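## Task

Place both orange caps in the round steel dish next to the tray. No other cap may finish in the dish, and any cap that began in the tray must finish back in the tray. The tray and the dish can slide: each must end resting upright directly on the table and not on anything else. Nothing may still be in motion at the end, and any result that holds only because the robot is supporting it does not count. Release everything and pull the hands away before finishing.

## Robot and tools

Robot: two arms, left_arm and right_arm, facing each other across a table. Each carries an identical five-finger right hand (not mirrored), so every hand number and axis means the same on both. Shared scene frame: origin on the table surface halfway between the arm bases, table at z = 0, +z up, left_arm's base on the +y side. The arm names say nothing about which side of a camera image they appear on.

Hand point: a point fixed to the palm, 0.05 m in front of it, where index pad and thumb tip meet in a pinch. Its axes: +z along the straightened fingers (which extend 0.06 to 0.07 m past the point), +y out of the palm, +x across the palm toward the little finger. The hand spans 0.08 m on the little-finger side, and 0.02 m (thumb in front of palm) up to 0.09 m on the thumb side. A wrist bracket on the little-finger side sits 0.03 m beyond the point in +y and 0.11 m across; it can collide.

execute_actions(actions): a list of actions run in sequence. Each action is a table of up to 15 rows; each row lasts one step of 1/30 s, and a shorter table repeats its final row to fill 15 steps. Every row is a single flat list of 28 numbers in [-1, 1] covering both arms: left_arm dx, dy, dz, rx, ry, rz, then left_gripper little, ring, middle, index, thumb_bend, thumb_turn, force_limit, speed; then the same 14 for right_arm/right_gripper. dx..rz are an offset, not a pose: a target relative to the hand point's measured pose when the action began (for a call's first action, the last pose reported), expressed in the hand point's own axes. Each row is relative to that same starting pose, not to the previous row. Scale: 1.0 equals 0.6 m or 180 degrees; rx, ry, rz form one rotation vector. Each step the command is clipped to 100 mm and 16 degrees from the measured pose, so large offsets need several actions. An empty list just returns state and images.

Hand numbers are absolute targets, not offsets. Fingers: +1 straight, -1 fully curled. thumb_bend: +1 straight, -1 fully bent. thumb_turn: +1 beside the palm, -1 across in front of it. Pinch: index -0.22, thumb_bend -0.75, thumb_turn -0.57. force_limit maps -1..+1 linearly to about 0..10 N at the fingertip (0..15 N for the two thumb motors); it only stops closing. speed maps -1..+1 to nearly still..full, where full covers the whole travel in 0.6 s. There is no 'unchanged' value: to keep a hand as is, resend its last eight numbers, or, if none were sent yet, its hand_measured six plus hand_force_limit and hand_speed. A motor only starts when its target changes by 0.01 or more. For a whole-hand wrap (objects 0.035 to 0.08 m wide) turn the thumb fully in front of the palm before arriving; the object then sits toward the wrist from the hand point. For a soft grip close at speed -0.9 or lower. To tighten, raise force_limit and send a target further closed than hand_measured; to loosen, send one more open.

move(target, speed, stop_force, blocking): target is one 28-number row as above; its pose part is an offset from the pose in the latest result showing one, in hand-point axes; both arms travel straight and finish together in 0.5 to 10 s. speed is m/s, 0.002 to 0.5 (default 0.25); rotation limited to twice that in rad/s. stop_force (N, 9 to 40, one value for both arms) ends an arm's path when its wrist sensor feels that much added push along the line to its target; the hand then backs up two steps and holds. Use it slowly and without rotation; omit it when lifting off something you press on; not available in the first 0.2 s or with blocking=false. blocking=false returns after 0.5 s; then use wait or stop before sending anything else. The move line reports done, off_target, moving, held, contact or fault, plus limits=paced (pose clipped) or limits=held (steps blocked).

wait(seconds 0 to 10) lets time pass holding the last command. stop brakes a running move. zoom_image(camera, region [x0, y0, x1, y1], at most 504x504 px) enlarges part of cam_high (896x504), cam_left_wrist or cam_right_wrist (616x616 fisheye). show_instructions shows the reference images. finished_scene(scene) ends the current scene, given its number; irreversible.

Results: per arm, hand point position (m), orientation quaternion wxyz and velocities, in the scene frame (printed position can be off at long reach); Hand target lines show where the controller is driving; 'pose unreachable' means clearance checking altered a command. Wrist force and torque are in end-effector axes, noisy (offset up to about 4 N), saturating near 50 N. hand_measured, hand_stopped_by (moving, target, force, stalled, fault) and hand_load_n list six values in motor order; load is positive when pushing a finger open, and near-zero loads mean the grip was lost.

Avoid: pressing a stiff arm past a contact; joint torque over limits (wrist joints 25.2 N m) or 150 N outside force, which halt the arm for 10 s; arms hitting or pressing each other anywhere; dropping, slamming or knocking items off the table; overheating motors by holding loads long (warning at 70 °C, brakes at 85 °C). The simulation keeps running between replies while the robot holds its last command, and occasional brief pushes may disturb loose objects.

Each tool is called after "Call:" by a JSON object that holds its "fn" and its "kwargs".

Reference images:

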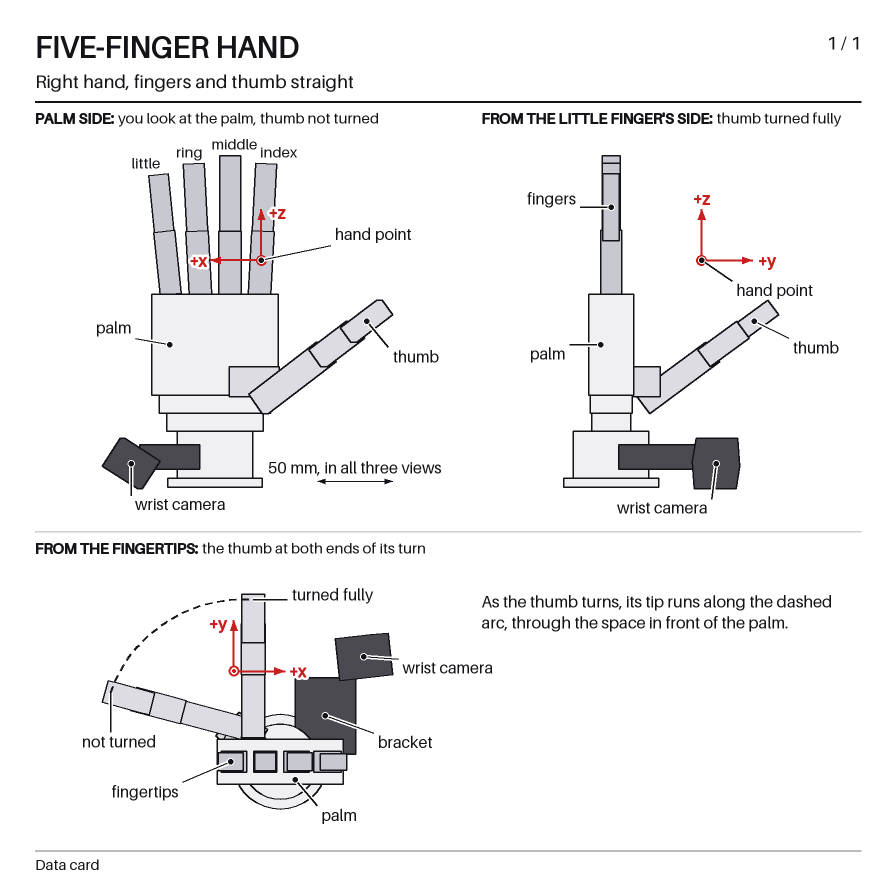

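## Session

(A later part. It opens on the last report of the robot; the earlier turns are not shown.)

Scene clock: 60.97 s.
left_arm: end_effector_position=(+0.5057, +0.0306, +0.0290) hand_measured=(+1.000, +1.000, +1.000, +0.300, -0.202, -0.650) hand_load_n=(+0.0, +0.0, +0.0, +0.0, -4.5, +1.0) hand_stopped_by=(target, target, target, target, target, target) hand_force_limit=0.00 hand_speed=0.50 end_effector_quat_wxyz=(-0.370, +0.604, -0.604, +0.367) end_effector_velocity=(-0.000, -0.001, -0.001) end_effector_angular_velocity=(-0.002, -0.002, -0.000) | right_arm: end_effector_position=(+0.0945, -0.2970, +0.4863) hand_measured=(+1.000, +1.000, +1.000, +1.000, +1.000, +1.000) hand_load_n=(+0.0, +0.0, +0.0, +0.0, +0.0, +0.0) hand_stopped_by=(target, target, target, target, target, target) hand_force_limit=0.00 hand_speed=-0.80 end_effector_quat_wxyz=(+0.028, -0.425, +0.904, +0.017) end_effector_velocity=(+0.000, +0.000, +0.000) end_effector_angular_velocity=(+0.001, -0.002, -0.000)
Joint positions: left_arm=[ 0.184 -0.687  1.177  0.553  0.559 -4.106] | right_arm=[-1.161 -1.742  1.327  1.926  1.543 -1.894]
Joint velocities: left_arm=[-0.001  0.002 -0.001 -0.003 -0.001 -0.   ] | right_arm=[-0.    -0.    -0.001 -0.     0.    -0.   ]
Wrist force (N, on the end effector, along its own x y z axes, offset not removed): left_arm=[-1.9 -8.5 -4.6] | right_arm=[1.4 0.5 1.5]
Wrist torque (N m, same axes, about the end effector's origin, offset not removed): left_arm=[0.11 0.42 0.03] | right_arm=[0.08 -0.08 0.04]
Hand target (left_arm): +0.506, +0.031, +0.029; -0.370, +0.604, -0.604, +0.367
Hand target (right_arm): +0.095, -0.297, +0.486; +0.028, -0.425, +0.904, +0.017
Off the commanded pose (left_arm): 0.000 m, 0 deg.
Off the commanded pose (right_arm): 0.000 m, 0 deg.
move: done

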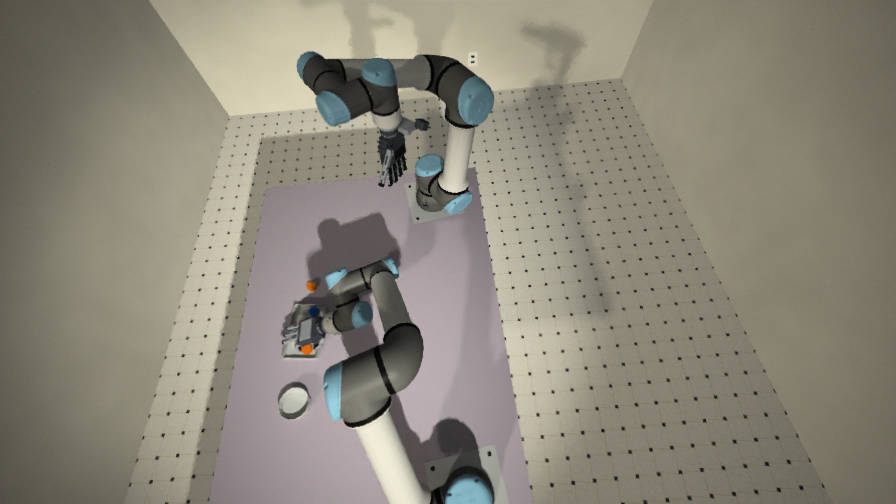

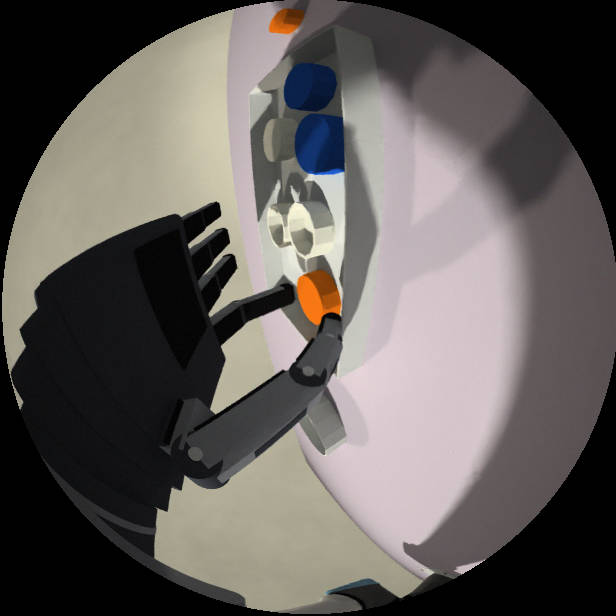

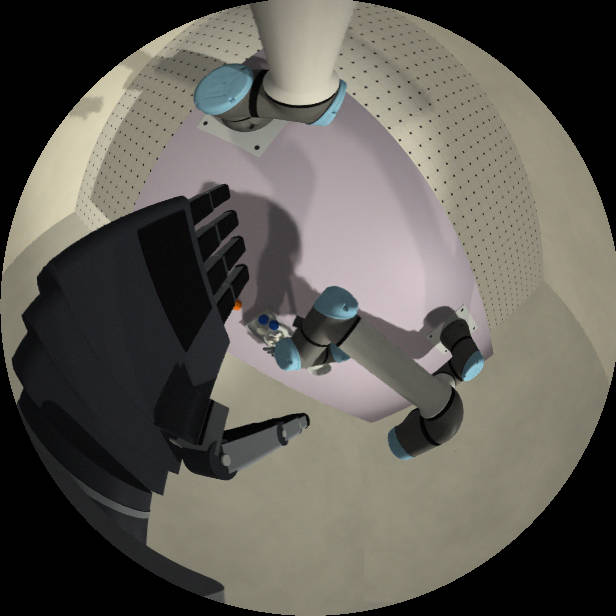

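Call:
{"fn": "move", "kwargs": {"target": [0,-0.075,0,-0.1,0,0,1,1,1,0.3,-0.2,-0.65,0,0.5,0,0,0,0,0,0,1,1,1,1,1,1,0,-0.8], "speed": 0.1}}

Call:
{"fn": "move", "kwargs": {"target": [0,0.015,0.015,0,0,0,-1,-1,-1,0.3,0.2,-0.7,0,1,0,0,0,0,0,0,1,1,1,1,1,1,0,-0.8], "speed": 0.02}}

Call:
{"fn": "zoom_image", "kwargs": {"camera": "cam_high", "region": [265,310,345,375]}}

Scene clock: 69.60 s.
left_arm: end_effector_position=(+0.5260, +0.0307, +0.0690) hand_measured=(+1.000, +1.000, +1.000, +0.300, -0.200, -0.650) hand_load_n=(+0.0, +0.0, +0.0, +0.0, +0.0, +0.0) hand_stopped_by=(target, target, target, target, target, target) hand_force_limit=0.00 hand_speed=0.50 end_effector_quat_wxyz=(-0.271, +0.654, -0.654, +0.268) end_effector_velocity=(+0.001, -0.000, +0.002) end_effector_angular_velocity=(+0.001, +0.014, +0.003) | right_arm: end_effector_position=(+0.0945, -0.2970, +0.4863) hand_measured=(+1.000, +1.000, +1.000, +1.000, +1.000, +1.000) hand_load_n=(+0.0, +0.0, +0.0, +0.0, +0.0, +0.0) hand_stopped_by=(target, target, target, target, target, target) hand_force_limit=0.00 hand_speed=-0.80 end_effector_quat_wxyz=(+0.028, -0.425, +0.904, +0.017) end_effector_velocity=(-0.000, -0.000, -0.000) end_effector_angular_velocity=(-0.001, +0.002, +0.000)
Joint positions: left_arm=[ 0.308 -0.628  0.847  0.96   0.875 -4.135] | right_arm=[-1.161 -1.742  1.327  1.926  1.543 -1.894]
Joint velocities: left_arm=[ 0.006  0.01  -0.025  0.024  0.013 -0.003] | right_arm=[-0.     0.     0.001  0.001  0.    -0.   ]
Wrist force (N, on the end effector, along its own x y z axes, offset not removed): left_arm=[0.8 1.1 -3.2] | right_arm=[2.3 -0.6 -1.0]
Wrist torque (N m, same axes, about the end effector's origin, offset not removed): left_arm=[0.55 0.01 0.13] | right_arm=[0.09 0.03 0.04]
Hand target (left_arm): +0.526, +0.031, +0.069; -0.271, +0.654, -0.654, +0.268
Hand target (right_arm): +0.095, -0.297, +0.486; +0.028, -0.425, +0.904, +0.017
Off the commanded pose (left_arm): 0.000 m, 0 deg.
Off the commanded pose (right_arm): 0.000 m, 0 deg.
move: done

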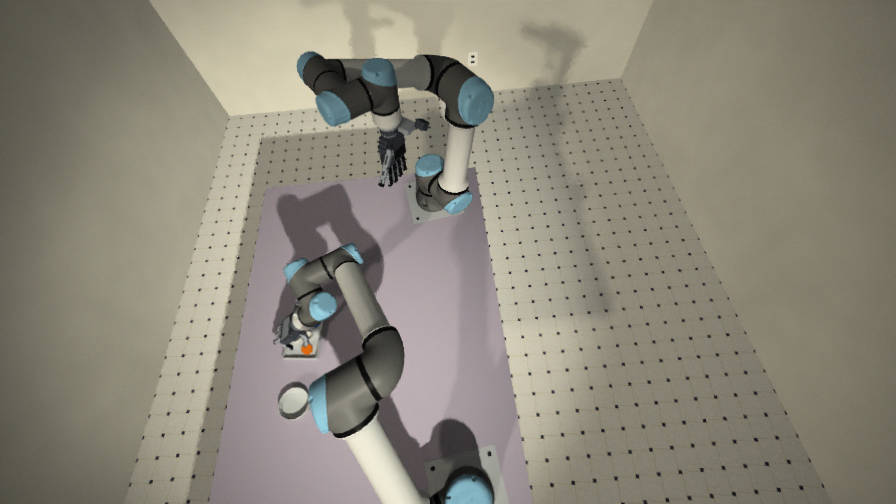

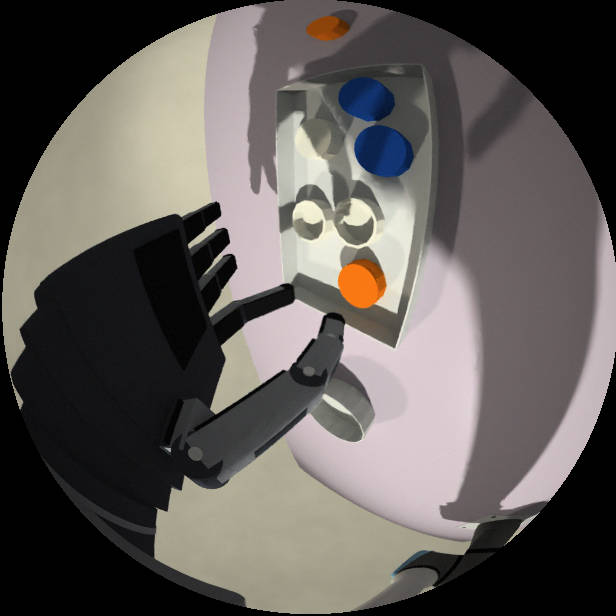

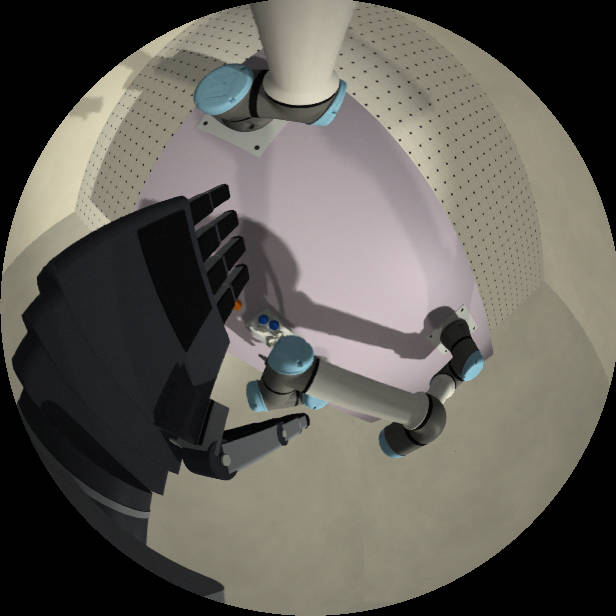

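Scene clock: 70.57 s.
left_arm: end_effector_position=(+0.5260, +0.0307, +0.0565) hand_measured=(-1.000, -1.000, -1.000, +0.300, +0.200, -0.700) hand_load_n=(+0.0, +0.0, +0.0, +0.0, +0.0, +0.0) hand_stopped_by=(target, target, target, target, target, target) hand_force_limit=0.00 hand_speed=1.00 end_effector_quat_wxyz=(-0.271, +0.654, -0.654, +0.268) end_effector_velocity=(+0.000, +0.001, -0.002) end_effector_angular_velocity=(+0.001, +0.000, +0.000) | right_arm: end_effector_position=(+0.0945, -0.2970, +0.4863) hand_measured=(+1.000, +1.000, +1.000, +1.000, +1.000, +1.000) hand_load_n=(+0.0, +0.0, +0.0, +0.0, +0.0, +0.0) hand_stopped_by=(target, target, target, target, target, target) hand_force_limit=0.00 hand_speed=-0.80 end_effector_quat_wxyz=(+0.028, -0.425, +0.904, +0.017) end_effector_velocity=(-0.000, -0.000, -0.001) end_effector_angular_velocity=(-0.001, +0.002, -0.000)
Joint positions: left_arm=[ 0.308 -0.619  0.863  0.935  0.875 -4.136] | right_arm=[-1.161 -1.742  1.327  1.926  1.543 -1.894]
Joint velocities: left_arm=[ 0.001  0.001  0.003 -0.004  0.     0.001] | right_arm=[-0.     0.     0.002  0.001  0.    -0.   ]
Wrist force (N, on the end effector, along its own x y z axes, offset not removed): left_arm=[-1.2 1.4 -2.4] | right_arm=[0.4 1.1 2.5]
Wrist torque (N m, same axes, about the end effector's origin, offset not removed): left_arm=[0.59 0.33 0.04] | right_arm=[0.06 0.20 0.05]
Hand target (left_arm): +0.526, +0.031, +0.056; -0.271, +0.654, -0.654, +0.268
Hand target (right_arm): +0.095, -0.297, +0.486; +0.028, -0.425, +0.904, +0.017
Off the commanded pose (left_arm): 0.000 m, 0 deg.
Off the commanded pose (right_arm): 0.000 m, 0 deg.
move: done

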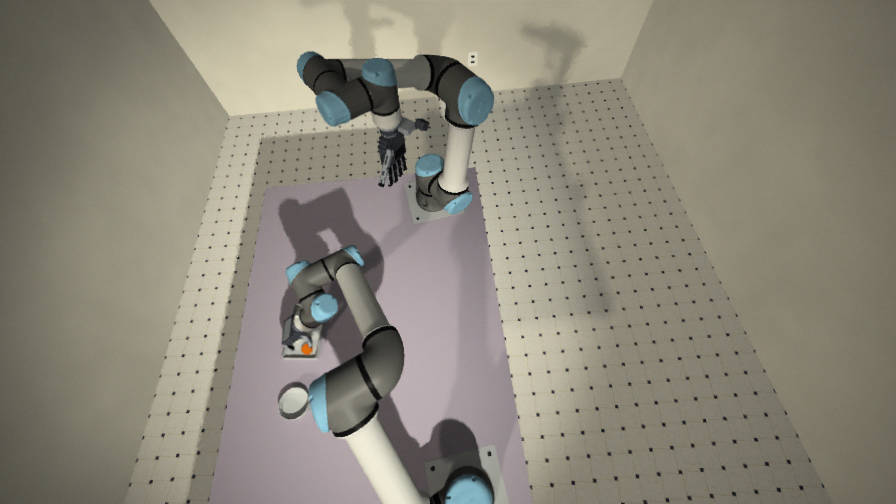

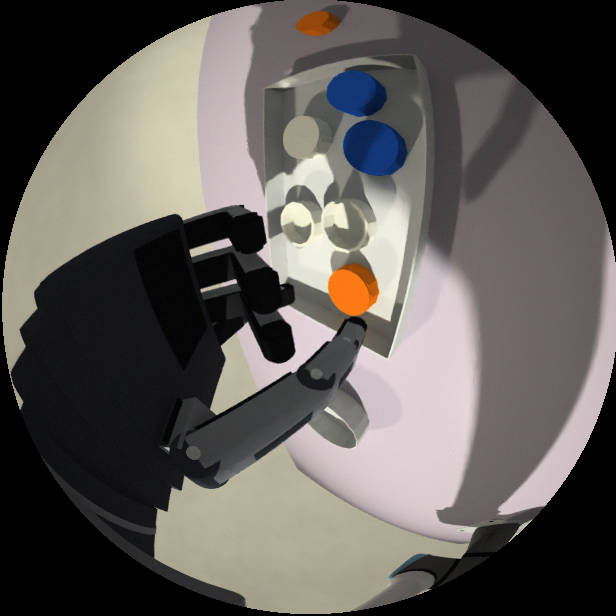

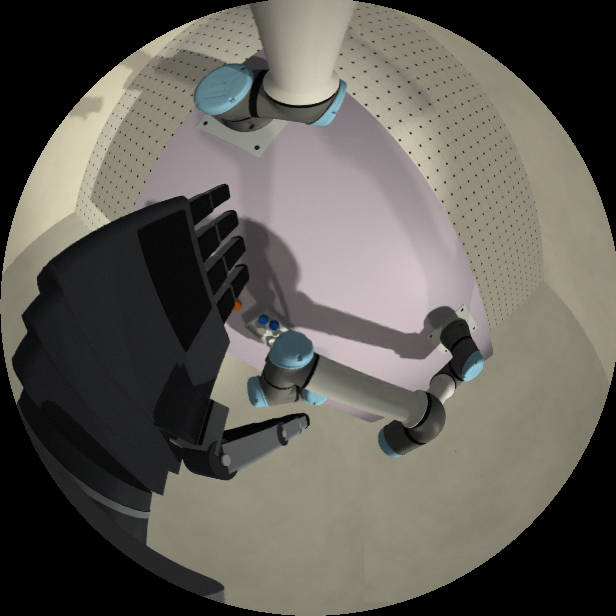

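Region (265, 310, 345, 375) of cam_high's 896x504 image, scaled by 6.300, with more detail than that image has; it fills the top 410 rows of this view, and the rest is white.

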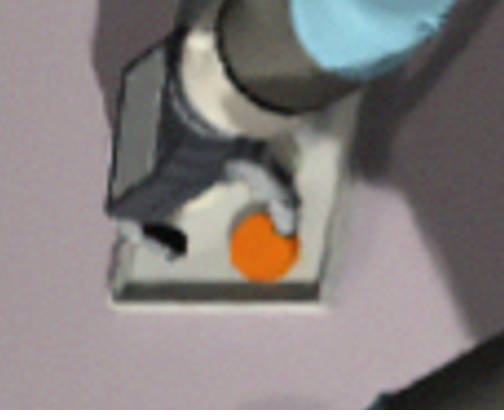

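Call:
{"fn": "move", "kwargs": {"target": [0,0.03,0.012,0.06,0,0,-1,-1,-1,0.2,0.2,-0.7,0,1,0,0,0,0,0,0,1,1,1,1,1,1,0,-0.8], "speed": 0.04}}

Call:
{"fn": "zoom_image", "kwargs": {"camera": "cam_high", "region": [265,310,345,375]}}

Scene clock: 81.00 s.
left_arm: end_effector_position=(+0.5185, +0.0307, +0.0388) hand_measured=(-1.000, -1.000, -1.000, +0.200, +0.200, -0.700) hand_load_n=(+0.0, +0.0, +0.0, +0.0, +0.0, +0.0) hand_stopped_by=(target, target, target, target, target, target) hand_force_limit=0.00 hand_speed=1.00 end_effector_quat_wxyz=(-0.331, +0.626, -0.626, +0.328) end_effector_velocity=(+0.000, +0.001, -0.000) end_effector_angular_velocity=(-0.002, -0.016, +0.001) | right_arm: end_effector_position=(+0.0945, -0.2970, +0.4863) hand_measured=(+1.000, +1.000, +1.000, +1.000, +1.000, +1.000) hand_load_n=(+0.0, +0.0, +0.0, +0.0, +0.0, +0.0) hand_stopped_by=(target, target, target, target, target, target) hand_force_limit=0.00 hand_speed=-0.80 end_effector_quat_wxyz=(+0.028, -0.425, +0.904, +0.017) end_effector_velocity=(+0.000, +0.000, +0.000) end_effector_angular_velocity=(+0.000, -0.001, -0.000)
Joint positions: left_arm=[ 0.24  -0.667  1.059  0.704  0.69  -4.12 ] | right_arm=[-1.161 -1.742  1.327  1.926  1.543 -1.894]
Joint velocities: left_arm=[-0.003 -0.005  0.015 -0.021 -0.015  0.004] | right_arm=[ 0.     0.    -0.001  0.    -0.     0.   ]
Wrist force (N, on the end effector, along its own x y z axes, offset not removed): left_arm=[-0.2 -0.1 -1.6] | right_arm=[1.2 1.1 1.9]
Wrist torque (N m, same axes, about the end effector's origin, offset not removed): left_arm=[0.33 0.15 0.03] | right_arm=[-0.03 -0.17 -0.06]
Hand target (left_arm): +0.518, +0.031, +0.039; -0.331, +0.625, -0.625, +0.329
Hand target (right_arm): +0.095, -0.297, +0.486; +0.028, -0.425, +0.904, +0.017
Off the commanded pose (left_arm): 0.000 m, 0 deg.
Off the commanded pose (right_arm): 0.000 m, 0 deg.
move: done

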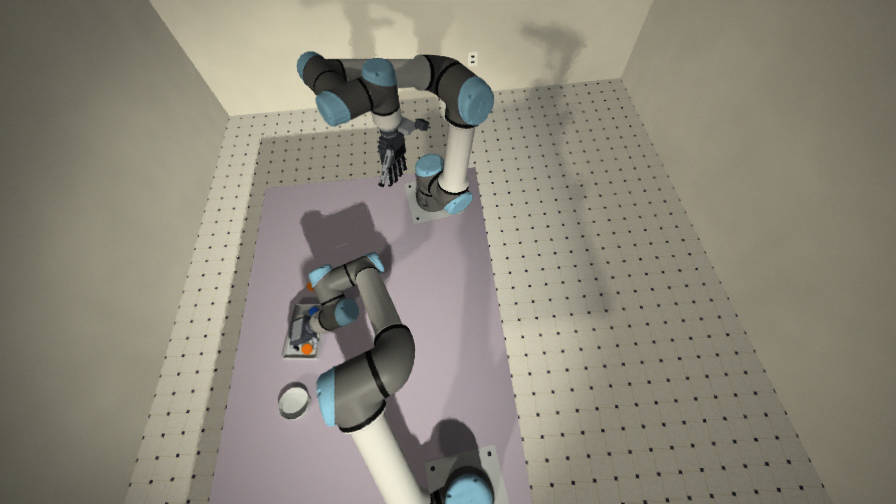

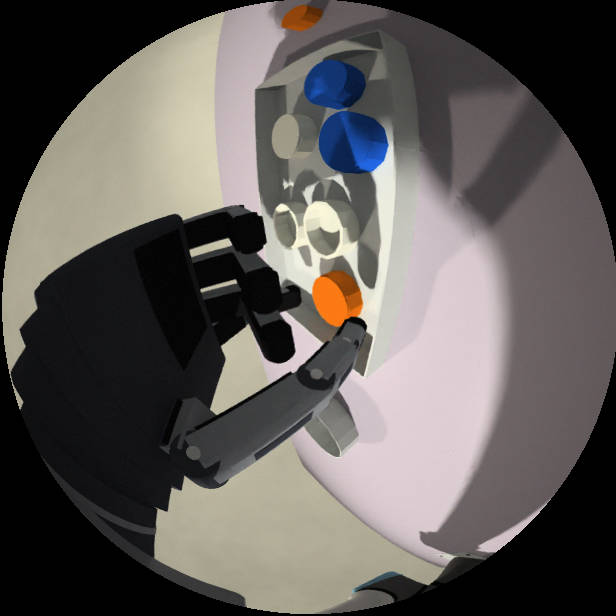

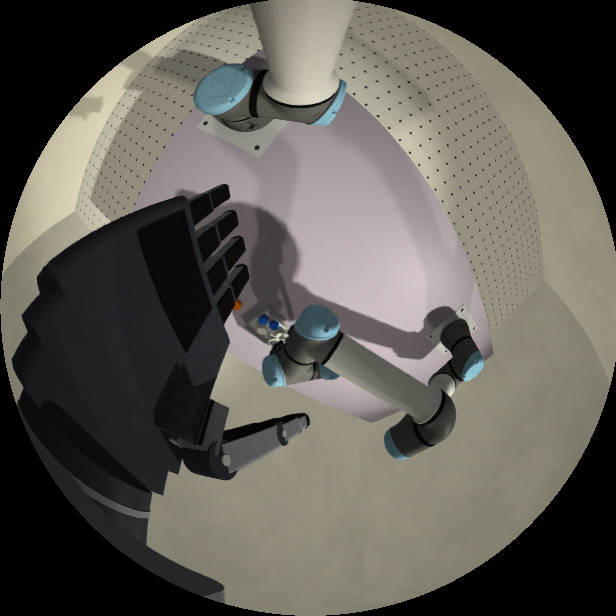

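Region (265, 310, 345, 375) of cam_high's 896x504 image, scaled by 6.300, with more detail than that image has; it fills the top 410 rows of this view, and the rest is white.

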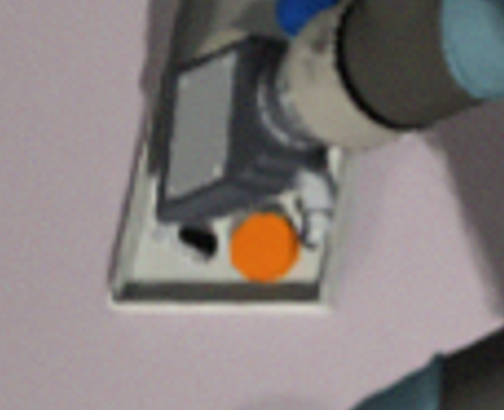

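Down 17mm, x +5mm.

Call:
{"fn": "move", "kwargs": {"target": [0,0.019,0.023,0,0,0,-1,-1,-1,0.2,0.2,-0.7,0,1,0,0,0,0,0,0,1,1,1,1,1,1,0,-0.8], "speed": 0.01, "stop_force": 9}}

Call:
{"fn": "zoom_image", "kwargs": {"camera": "cam_high", "region": [265,310,345,375]}}

Scene clock: 87.70 s.
left_arm: end_effector_position=(+0.5233, +0.0307, +0.0219) hand_measured=(-1.000, -1.000, -1.000, +0.200, +0.200, -0.700) hand_load_n=(+0.0, +0.0, +0.0, +0.0, +0.0, +0.0) hand_stopped_by=(target, target, target, target, target, target) hand_force_limit=0.00 hand_speed=1.00 end_effector_quat_wxyz=(-0.331, +0.626, -0.626, +0.328) end_effector_velocity=(+0.001, -0.000, -0.002) end_effector_angular_velocity=(-0.001, -0.000, +0.001) | right_arm: end_effector_position=(+0.0945, -0.2970, +0.4863) hand_measured=(+1.000, +1.000, +1.000, +1.000, +1.000, +1.000) hand_load_n=(+0.0, +0.0, +0.0, +0.0, +0.0, +0.0) hand_stopped_by=(target, target, target, target, target, target) hand_force_limit=0.00 hand_speed=-0.80 end_effector_quat_wxyz=(+0.028, -0.425, +0.904, +0.017) end_effector_velocity=(+0.000, -0.000, -0.000) end_effector_angular_velocity=(-0.000, +0.001, -0.000)
Joint positions: left_arm=[ 0.247 -0.644  1.06   0.672  0.693 -4.11 ] | right_arm=[-1.161 -1.742  1.327  1.926  1.543 -1.894]
Joint velocities: left_arm=[ 0.001  0.003  0.    -0.005  0.     0.   ] | right_arm=[-0.     0.     0.001  0.     0.     0.   ]
Wrist force (N, on the end effector, along its own x y z axes, offset not removed): left_arm=[0.3 -1.1 -2.0] | right_arm=[2.2 0.2 0.2]
Wrist torque (N m, same axes, about the end effector's origin, offset not removed): left_arm=[0.21 0.13 0.06] | right_arm=[0.35 -0.24 0.34]
Hand target (left_arm): +0.523, +0.031, +0.022; -0.331, +0.626, -0.626, +0.328
Hand target (right_arm): +0.095, -0.297, +0.486; +0.028, -0.425, +0.904, +0.017
Off the commanded pose (left_arm): 0.000 m, 0 deg.
Off the commanded pose (right_arm): 0.000 m, 0 deg.
move: done

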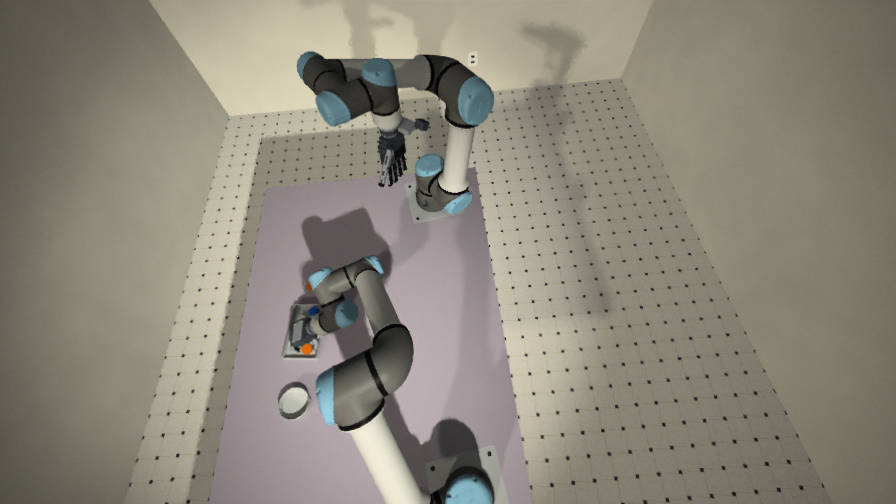

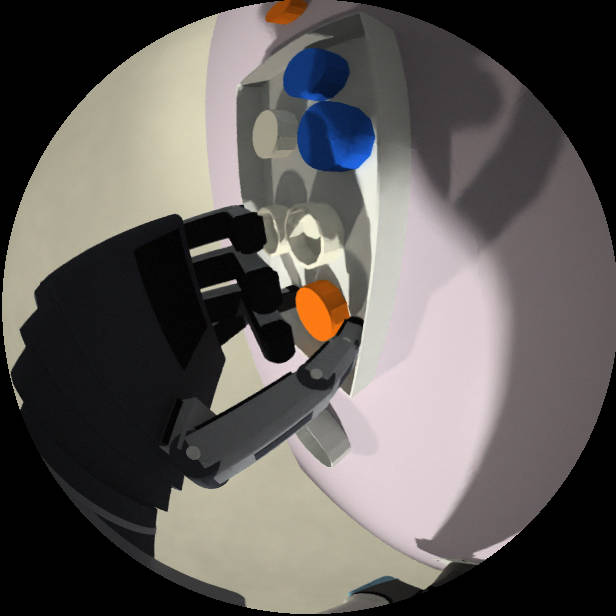

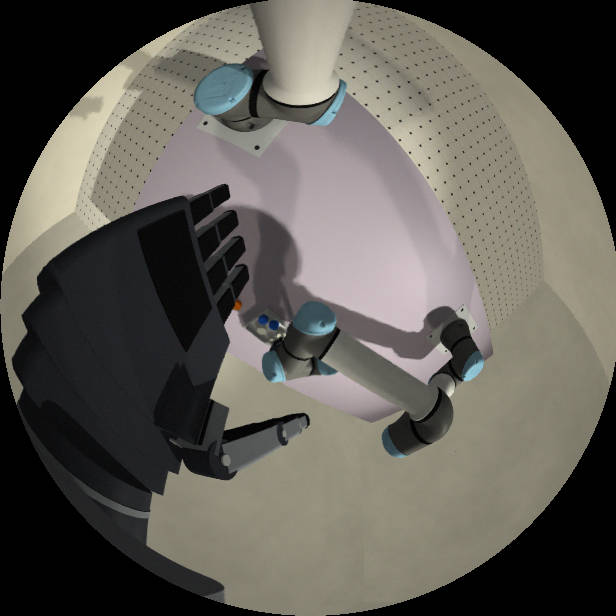

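Region (265, 310, 345, 375) of cam_high's 896x504 image, scaled by 6.300, with more detail than that image has; it fills the top 410 rows of this view, and the rest is white.

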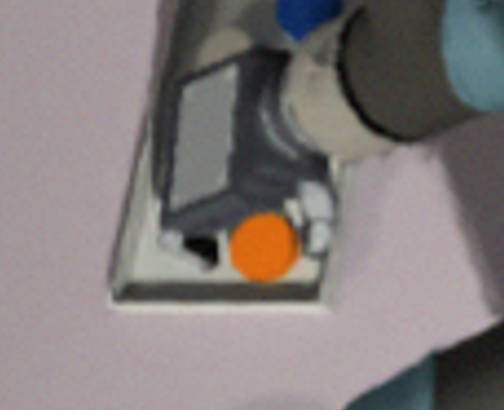

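Call:
{"fn": "move", "kwargs": {"target": [-0.003,0.003,0.008,0,0,0,-1,-1,-1,0.2,0.2,-0.7,0,1,0,0,0,0,0,0,1,1,1,1,1,1,0,-0.8], "speed": 0.008, "stop_force": 9}}

Call:
{"fn": "move", "kwargs": {"target": [0,0,0,0,0,0,-1,-1,-1,-0.4,0.2,-0.7,0.2,-0.8,0,0,0,0,0,0,1,1,1,1,1,1,0,-0.8]}}

Call:
{"fn": "move", "kwargs": {"target": [0,-0.096,-0.066,0,0,0,-1,-1,-1,-0.4,0.2,-0.7,0.2,-0.8,0,0,0,0,0,0,1,1,1,1,1,1,0,-0.8], "speed": 0.07}}

Scene clock: 95.47 s.
left_arm: end_effector_position=(+0.5250, +0.0318, +0.0194) hand_measured=(-1.000, -1.000, -1.000, +0.200, +0.200, -0.700) hand_load_n=(+0.0, +0.0, +0.0, +0.5, -0.5, +0.5) hand_stopped_by=(target, target, target, target, target, target) hand_force_limit=0.00 hand_speed=1.00 end_effector_quat_wxyz=(-0.331, +0.626, -0.626, +0.328) end_effector_velocity=(-0.003, -0.001, +0.001) end_effector_angular_velocity=(+0.002, +0.002, -0.001) | right_arm: end_effector_position=(+0.0945, -0.2970, +0.4863) hand_measured=(+1.000, +1.000, +1.000, +1.000, +1.000, +1.000) hand_load_n=(+0.0, +0.0, +0.0, +0.0, +0.0, +0.0) hand_stopped_by=(target, target, target, target, target, target) hand_force_limit=0.00 hand_speed=-0.80 end_effector_quat_wxyz=(+0.028, -0.425, +0.904, +0.017) end_effector_velocity=(+0.000, +0.000, -0.000) end_effector_angular_velocity=(-0.000, +0.000, +0.000)
Joint positions: left_arm=[ 0.25  -0.642  1.062  0.665  0.695 -4.105] | right_arm=[-1.161 -1.742  1.327  1.926  1.543 -1.894]
Joint velocities: left_arm=[-0.005 -0.001  0.     0.009 -0.001 -0.007] | right_arm=[-0.  0.  0. -0.  0. -0.]
Wrist force (N, on the end effector, along its own x y z axes, offset not removed): left_arm=[1.4 -13.3 -11.6] | right_arm=[-0.5 2.8 -0.5]
Wrist torque (N m, same axes, about the end effector's origin, offset not removed): left_arm=[0.67 0.26 0.09] | right_arm=[0.68 0.38 0.03]
Hand target (left_arm): +0.525, +0.032, +0.020; -0.331, +0.626, -0.626, +0.328
Hand target (right_arm): +0.095, -0.297, +0.486; +0.028, -0.425, +0.904, +0.017
Off the commanded pose (left_arm): 0.002 m, 0 deg.
Off the commanded pose (right_arm): 0.000 m, 0 deg.
move: contact (left_arm)

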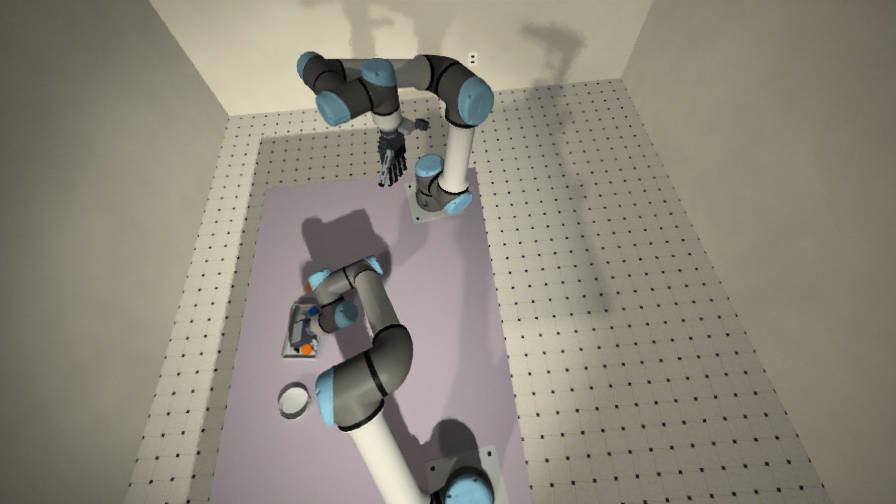

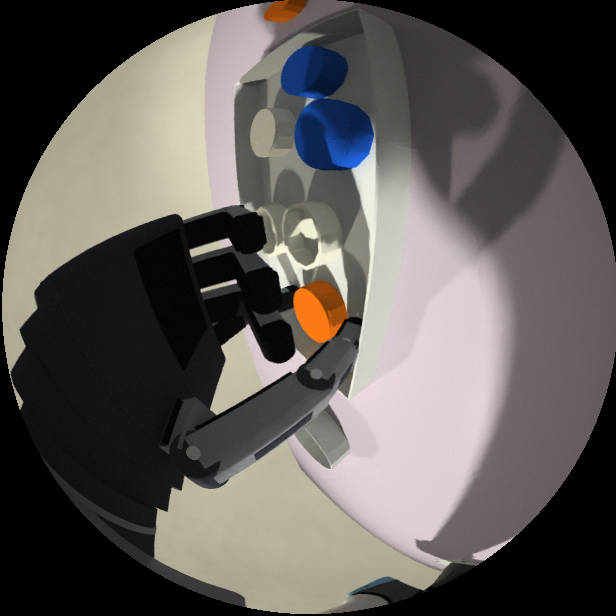

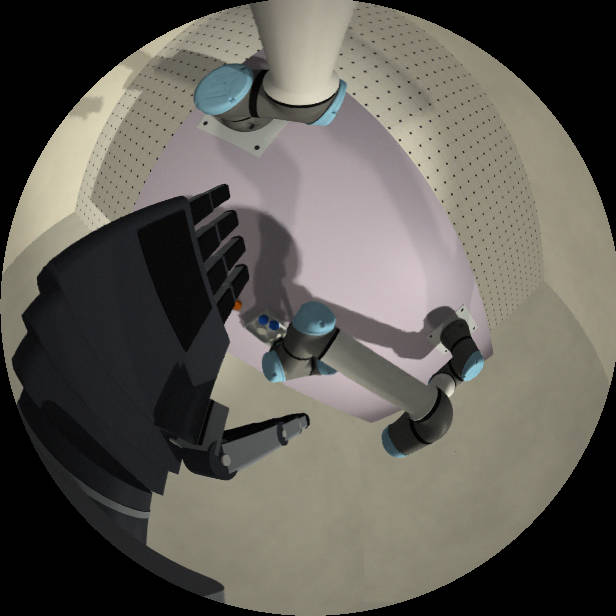

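Scene clock: 95.97 s.
left_arm: end_effector_position=(+0.5249, +0.0318, +0.0195) hand_measured=(-1.000, -1.000, -1.000, +0.180, +0.202, -0.700) hand_load_n=(+0.0, +0.0, +0.0, +5.0, +2.0, -0.5) hand_stopped_by=(target, target, target, force, target, target) hand_force_limit=0.20 hand_speed=-0.80 end_effector_quat_wxyz=(-0.331, +0.626, -0.626, +0.328) end_effector_velocity=(-0.000, -0.000, -0.000) end_effector_angular_velocity=(-0.000, +0.000, -0.001) | right_arm: end_effector_position=(+0.0945, -0.2970, +0.4863) hand_measured=(+1.000, +1.000, +1.000, +1.000, +1.000, +1.000) hand_load_n=(+0.0, +0.0, +0.0, +0.0, +0.0, +0.0) hand_stopped_by=(target, target, target, target, target, target) hand_force_limit=0.00 hand_speed=-0.80 end_effector_quat_wxyz=(+0.028, -0.425, +0.904, +0.017) end_effector_velocity=(+0.000, +0.000, -0.000) end_effector_angular_velocity=(+0.000, -0.000, -0.000)
Joint positions: left_arm=[ 0.25  -0.642  1.062  0.665  0.695 -4.105] | right_arm=[-1.161 -1.742  1.327  1.926  1.543 -1.894]
Joint velocities: left_arm=[-0.001  0.    -0.    -0.001  0.     0.001] | right_arm=[-0. -0.  0. -0. -0.  0.]
Wrist force (N, on the end effector, along its own x y z axes, offset not removed): left_arm=[-0.5 -14.2 -9.7] | right_arm=[2.5 -1.4 -0.3]
Wrist torque (N m, same axes, about the end effector's origin, offset not removed): left_arm=[0.47 0.01 0.11] | right_arm=[-0.09 -0.15 0.12]
Hand target (left_arm): +0.525, +0.032, +0.019; -0.331, +0.626, -0.626, +0.328
Hand target (right_arm): +0.095, -0.297, +0.486; +0.028, -0.425, +0.904, +0.017
Off the commanded pose (left_arm): 0.000 m, 0 deg.
Off the commanded pose (right_arm): 0.000 m, 0 deg.
move: done

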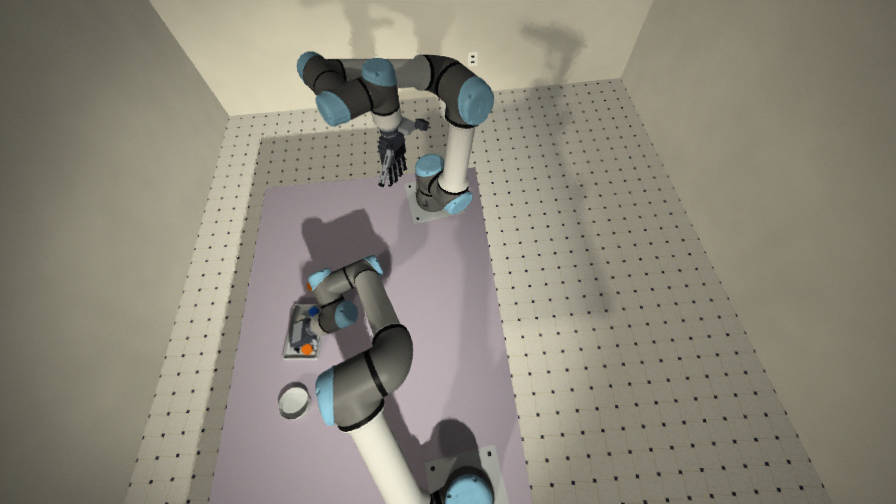

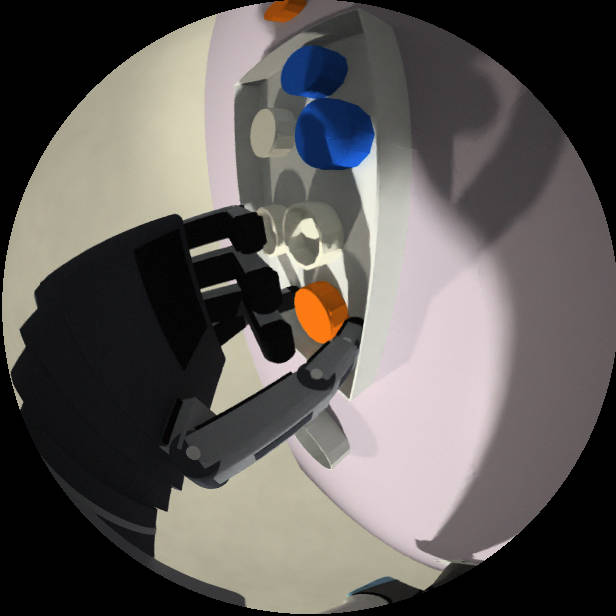

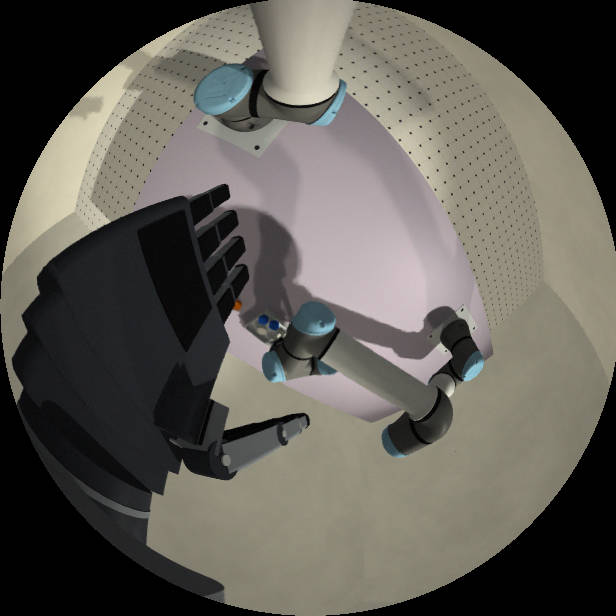

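Scene clock: 97.43 s.
left_arm: end_effector_position=(+0.5248, +0.0316, +0.0891) hand_measured=(-1.000, -1.000, -1.000, +0.180, +0.200, -0.700) hand_load_n=(+0.0, +0.0, +0.0, +0.0, +0.0, +0.0) hand_stopped_by=(target, target, target, force, target, target) hand_force_limit=0.20 hand_speed=-0.80 end_effector_quat_wxyz=(-0.331, +0.626, -0.626, +0.328) end_effector_velocity=(+0.001, +0.000, +0.003) end_effector_angular_velocity=(-0.001, -0.000, +0.001) | right_arm: end_effector_position=(+0.0945, -0.2970, +0.4863) hand_measured=(+1.000, +1.000, +1.000, +1.000, +1.000, +1.000) hand_load_n=(+0.0, +0.0, +0.0, +0.0, +0.0, +0.0) hand_stopped_by=(target, target, target, target, target, target) hand_force_limit=0.00 hand_speed=-0.80 end_effector_quat_wxyz=(+0.028, -0.425, +0.904, +0.017) end_effector_velocity=(+0.000, +0.000, -0.000) end_effector_angular_velocity=(+0.000, -0.000, -0.000)
Joint positions: left_arm=[ 0.25  -0.708  0.998  0.795  0.695 -4.106] | right_arm=[-1.161 -1.742  1.327  1.926  1.543 -1.894]
Joint velocities: left_arm=[ 0.001 -0.002 -0.004  0.005 -0.    -0.   ] | right_arm=[-0.  0.  0. -0. -0. -0.]
Wrist force (N, on the end effector, along its own x y z axes, offset not removed): left_arm=[0.1 0.3 -2.7] | right_arm=[-0.3 0.8 1.1]
Wrist torque (N m, same axes, about the end effector's origin, offset not removed): left_arm=[0.47 0.22 0.10] | right_arm=[0.09 0.25 0.13]
Hand target (left_arm): +0.525, +0.032, +0.089; -0.331, +0.626, -0.626, +0.328
Hand target (right_arm): +0.095, -0.297, +0.486; +0.028, -0.425, +0.904, +0.017
Off the commanded pose (left_arm): 0.000 m, 0 deg.
Off the commanded pose (right_arm): 0.000 m, 0 deg.
move: done

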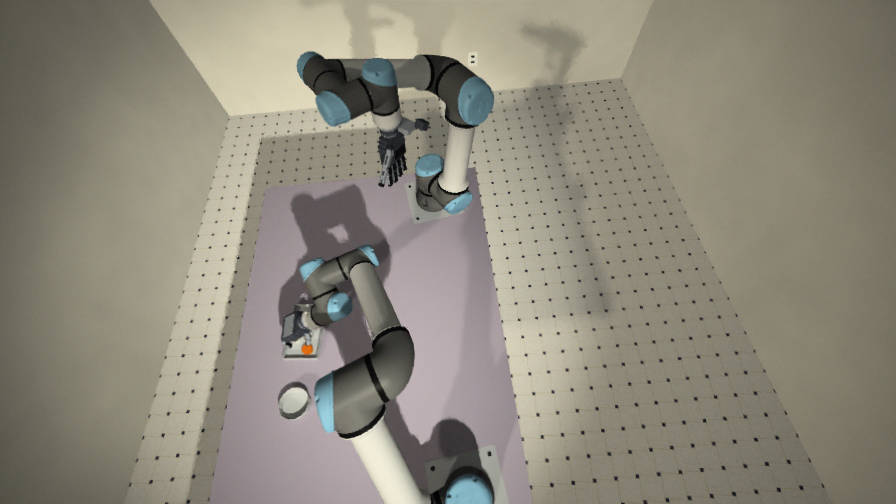

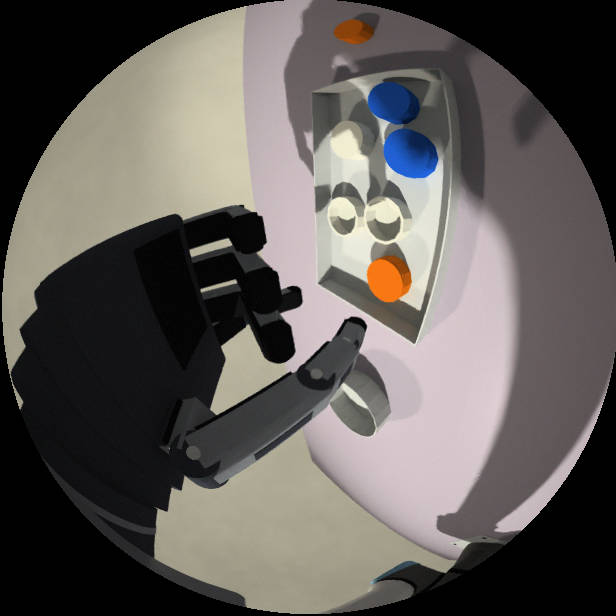

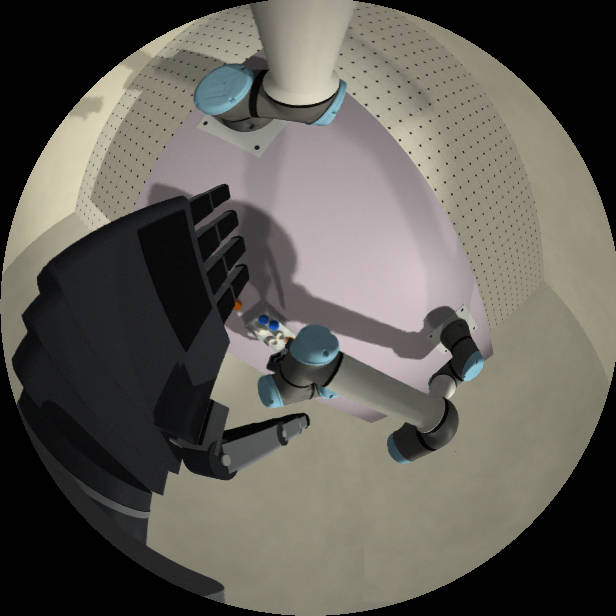

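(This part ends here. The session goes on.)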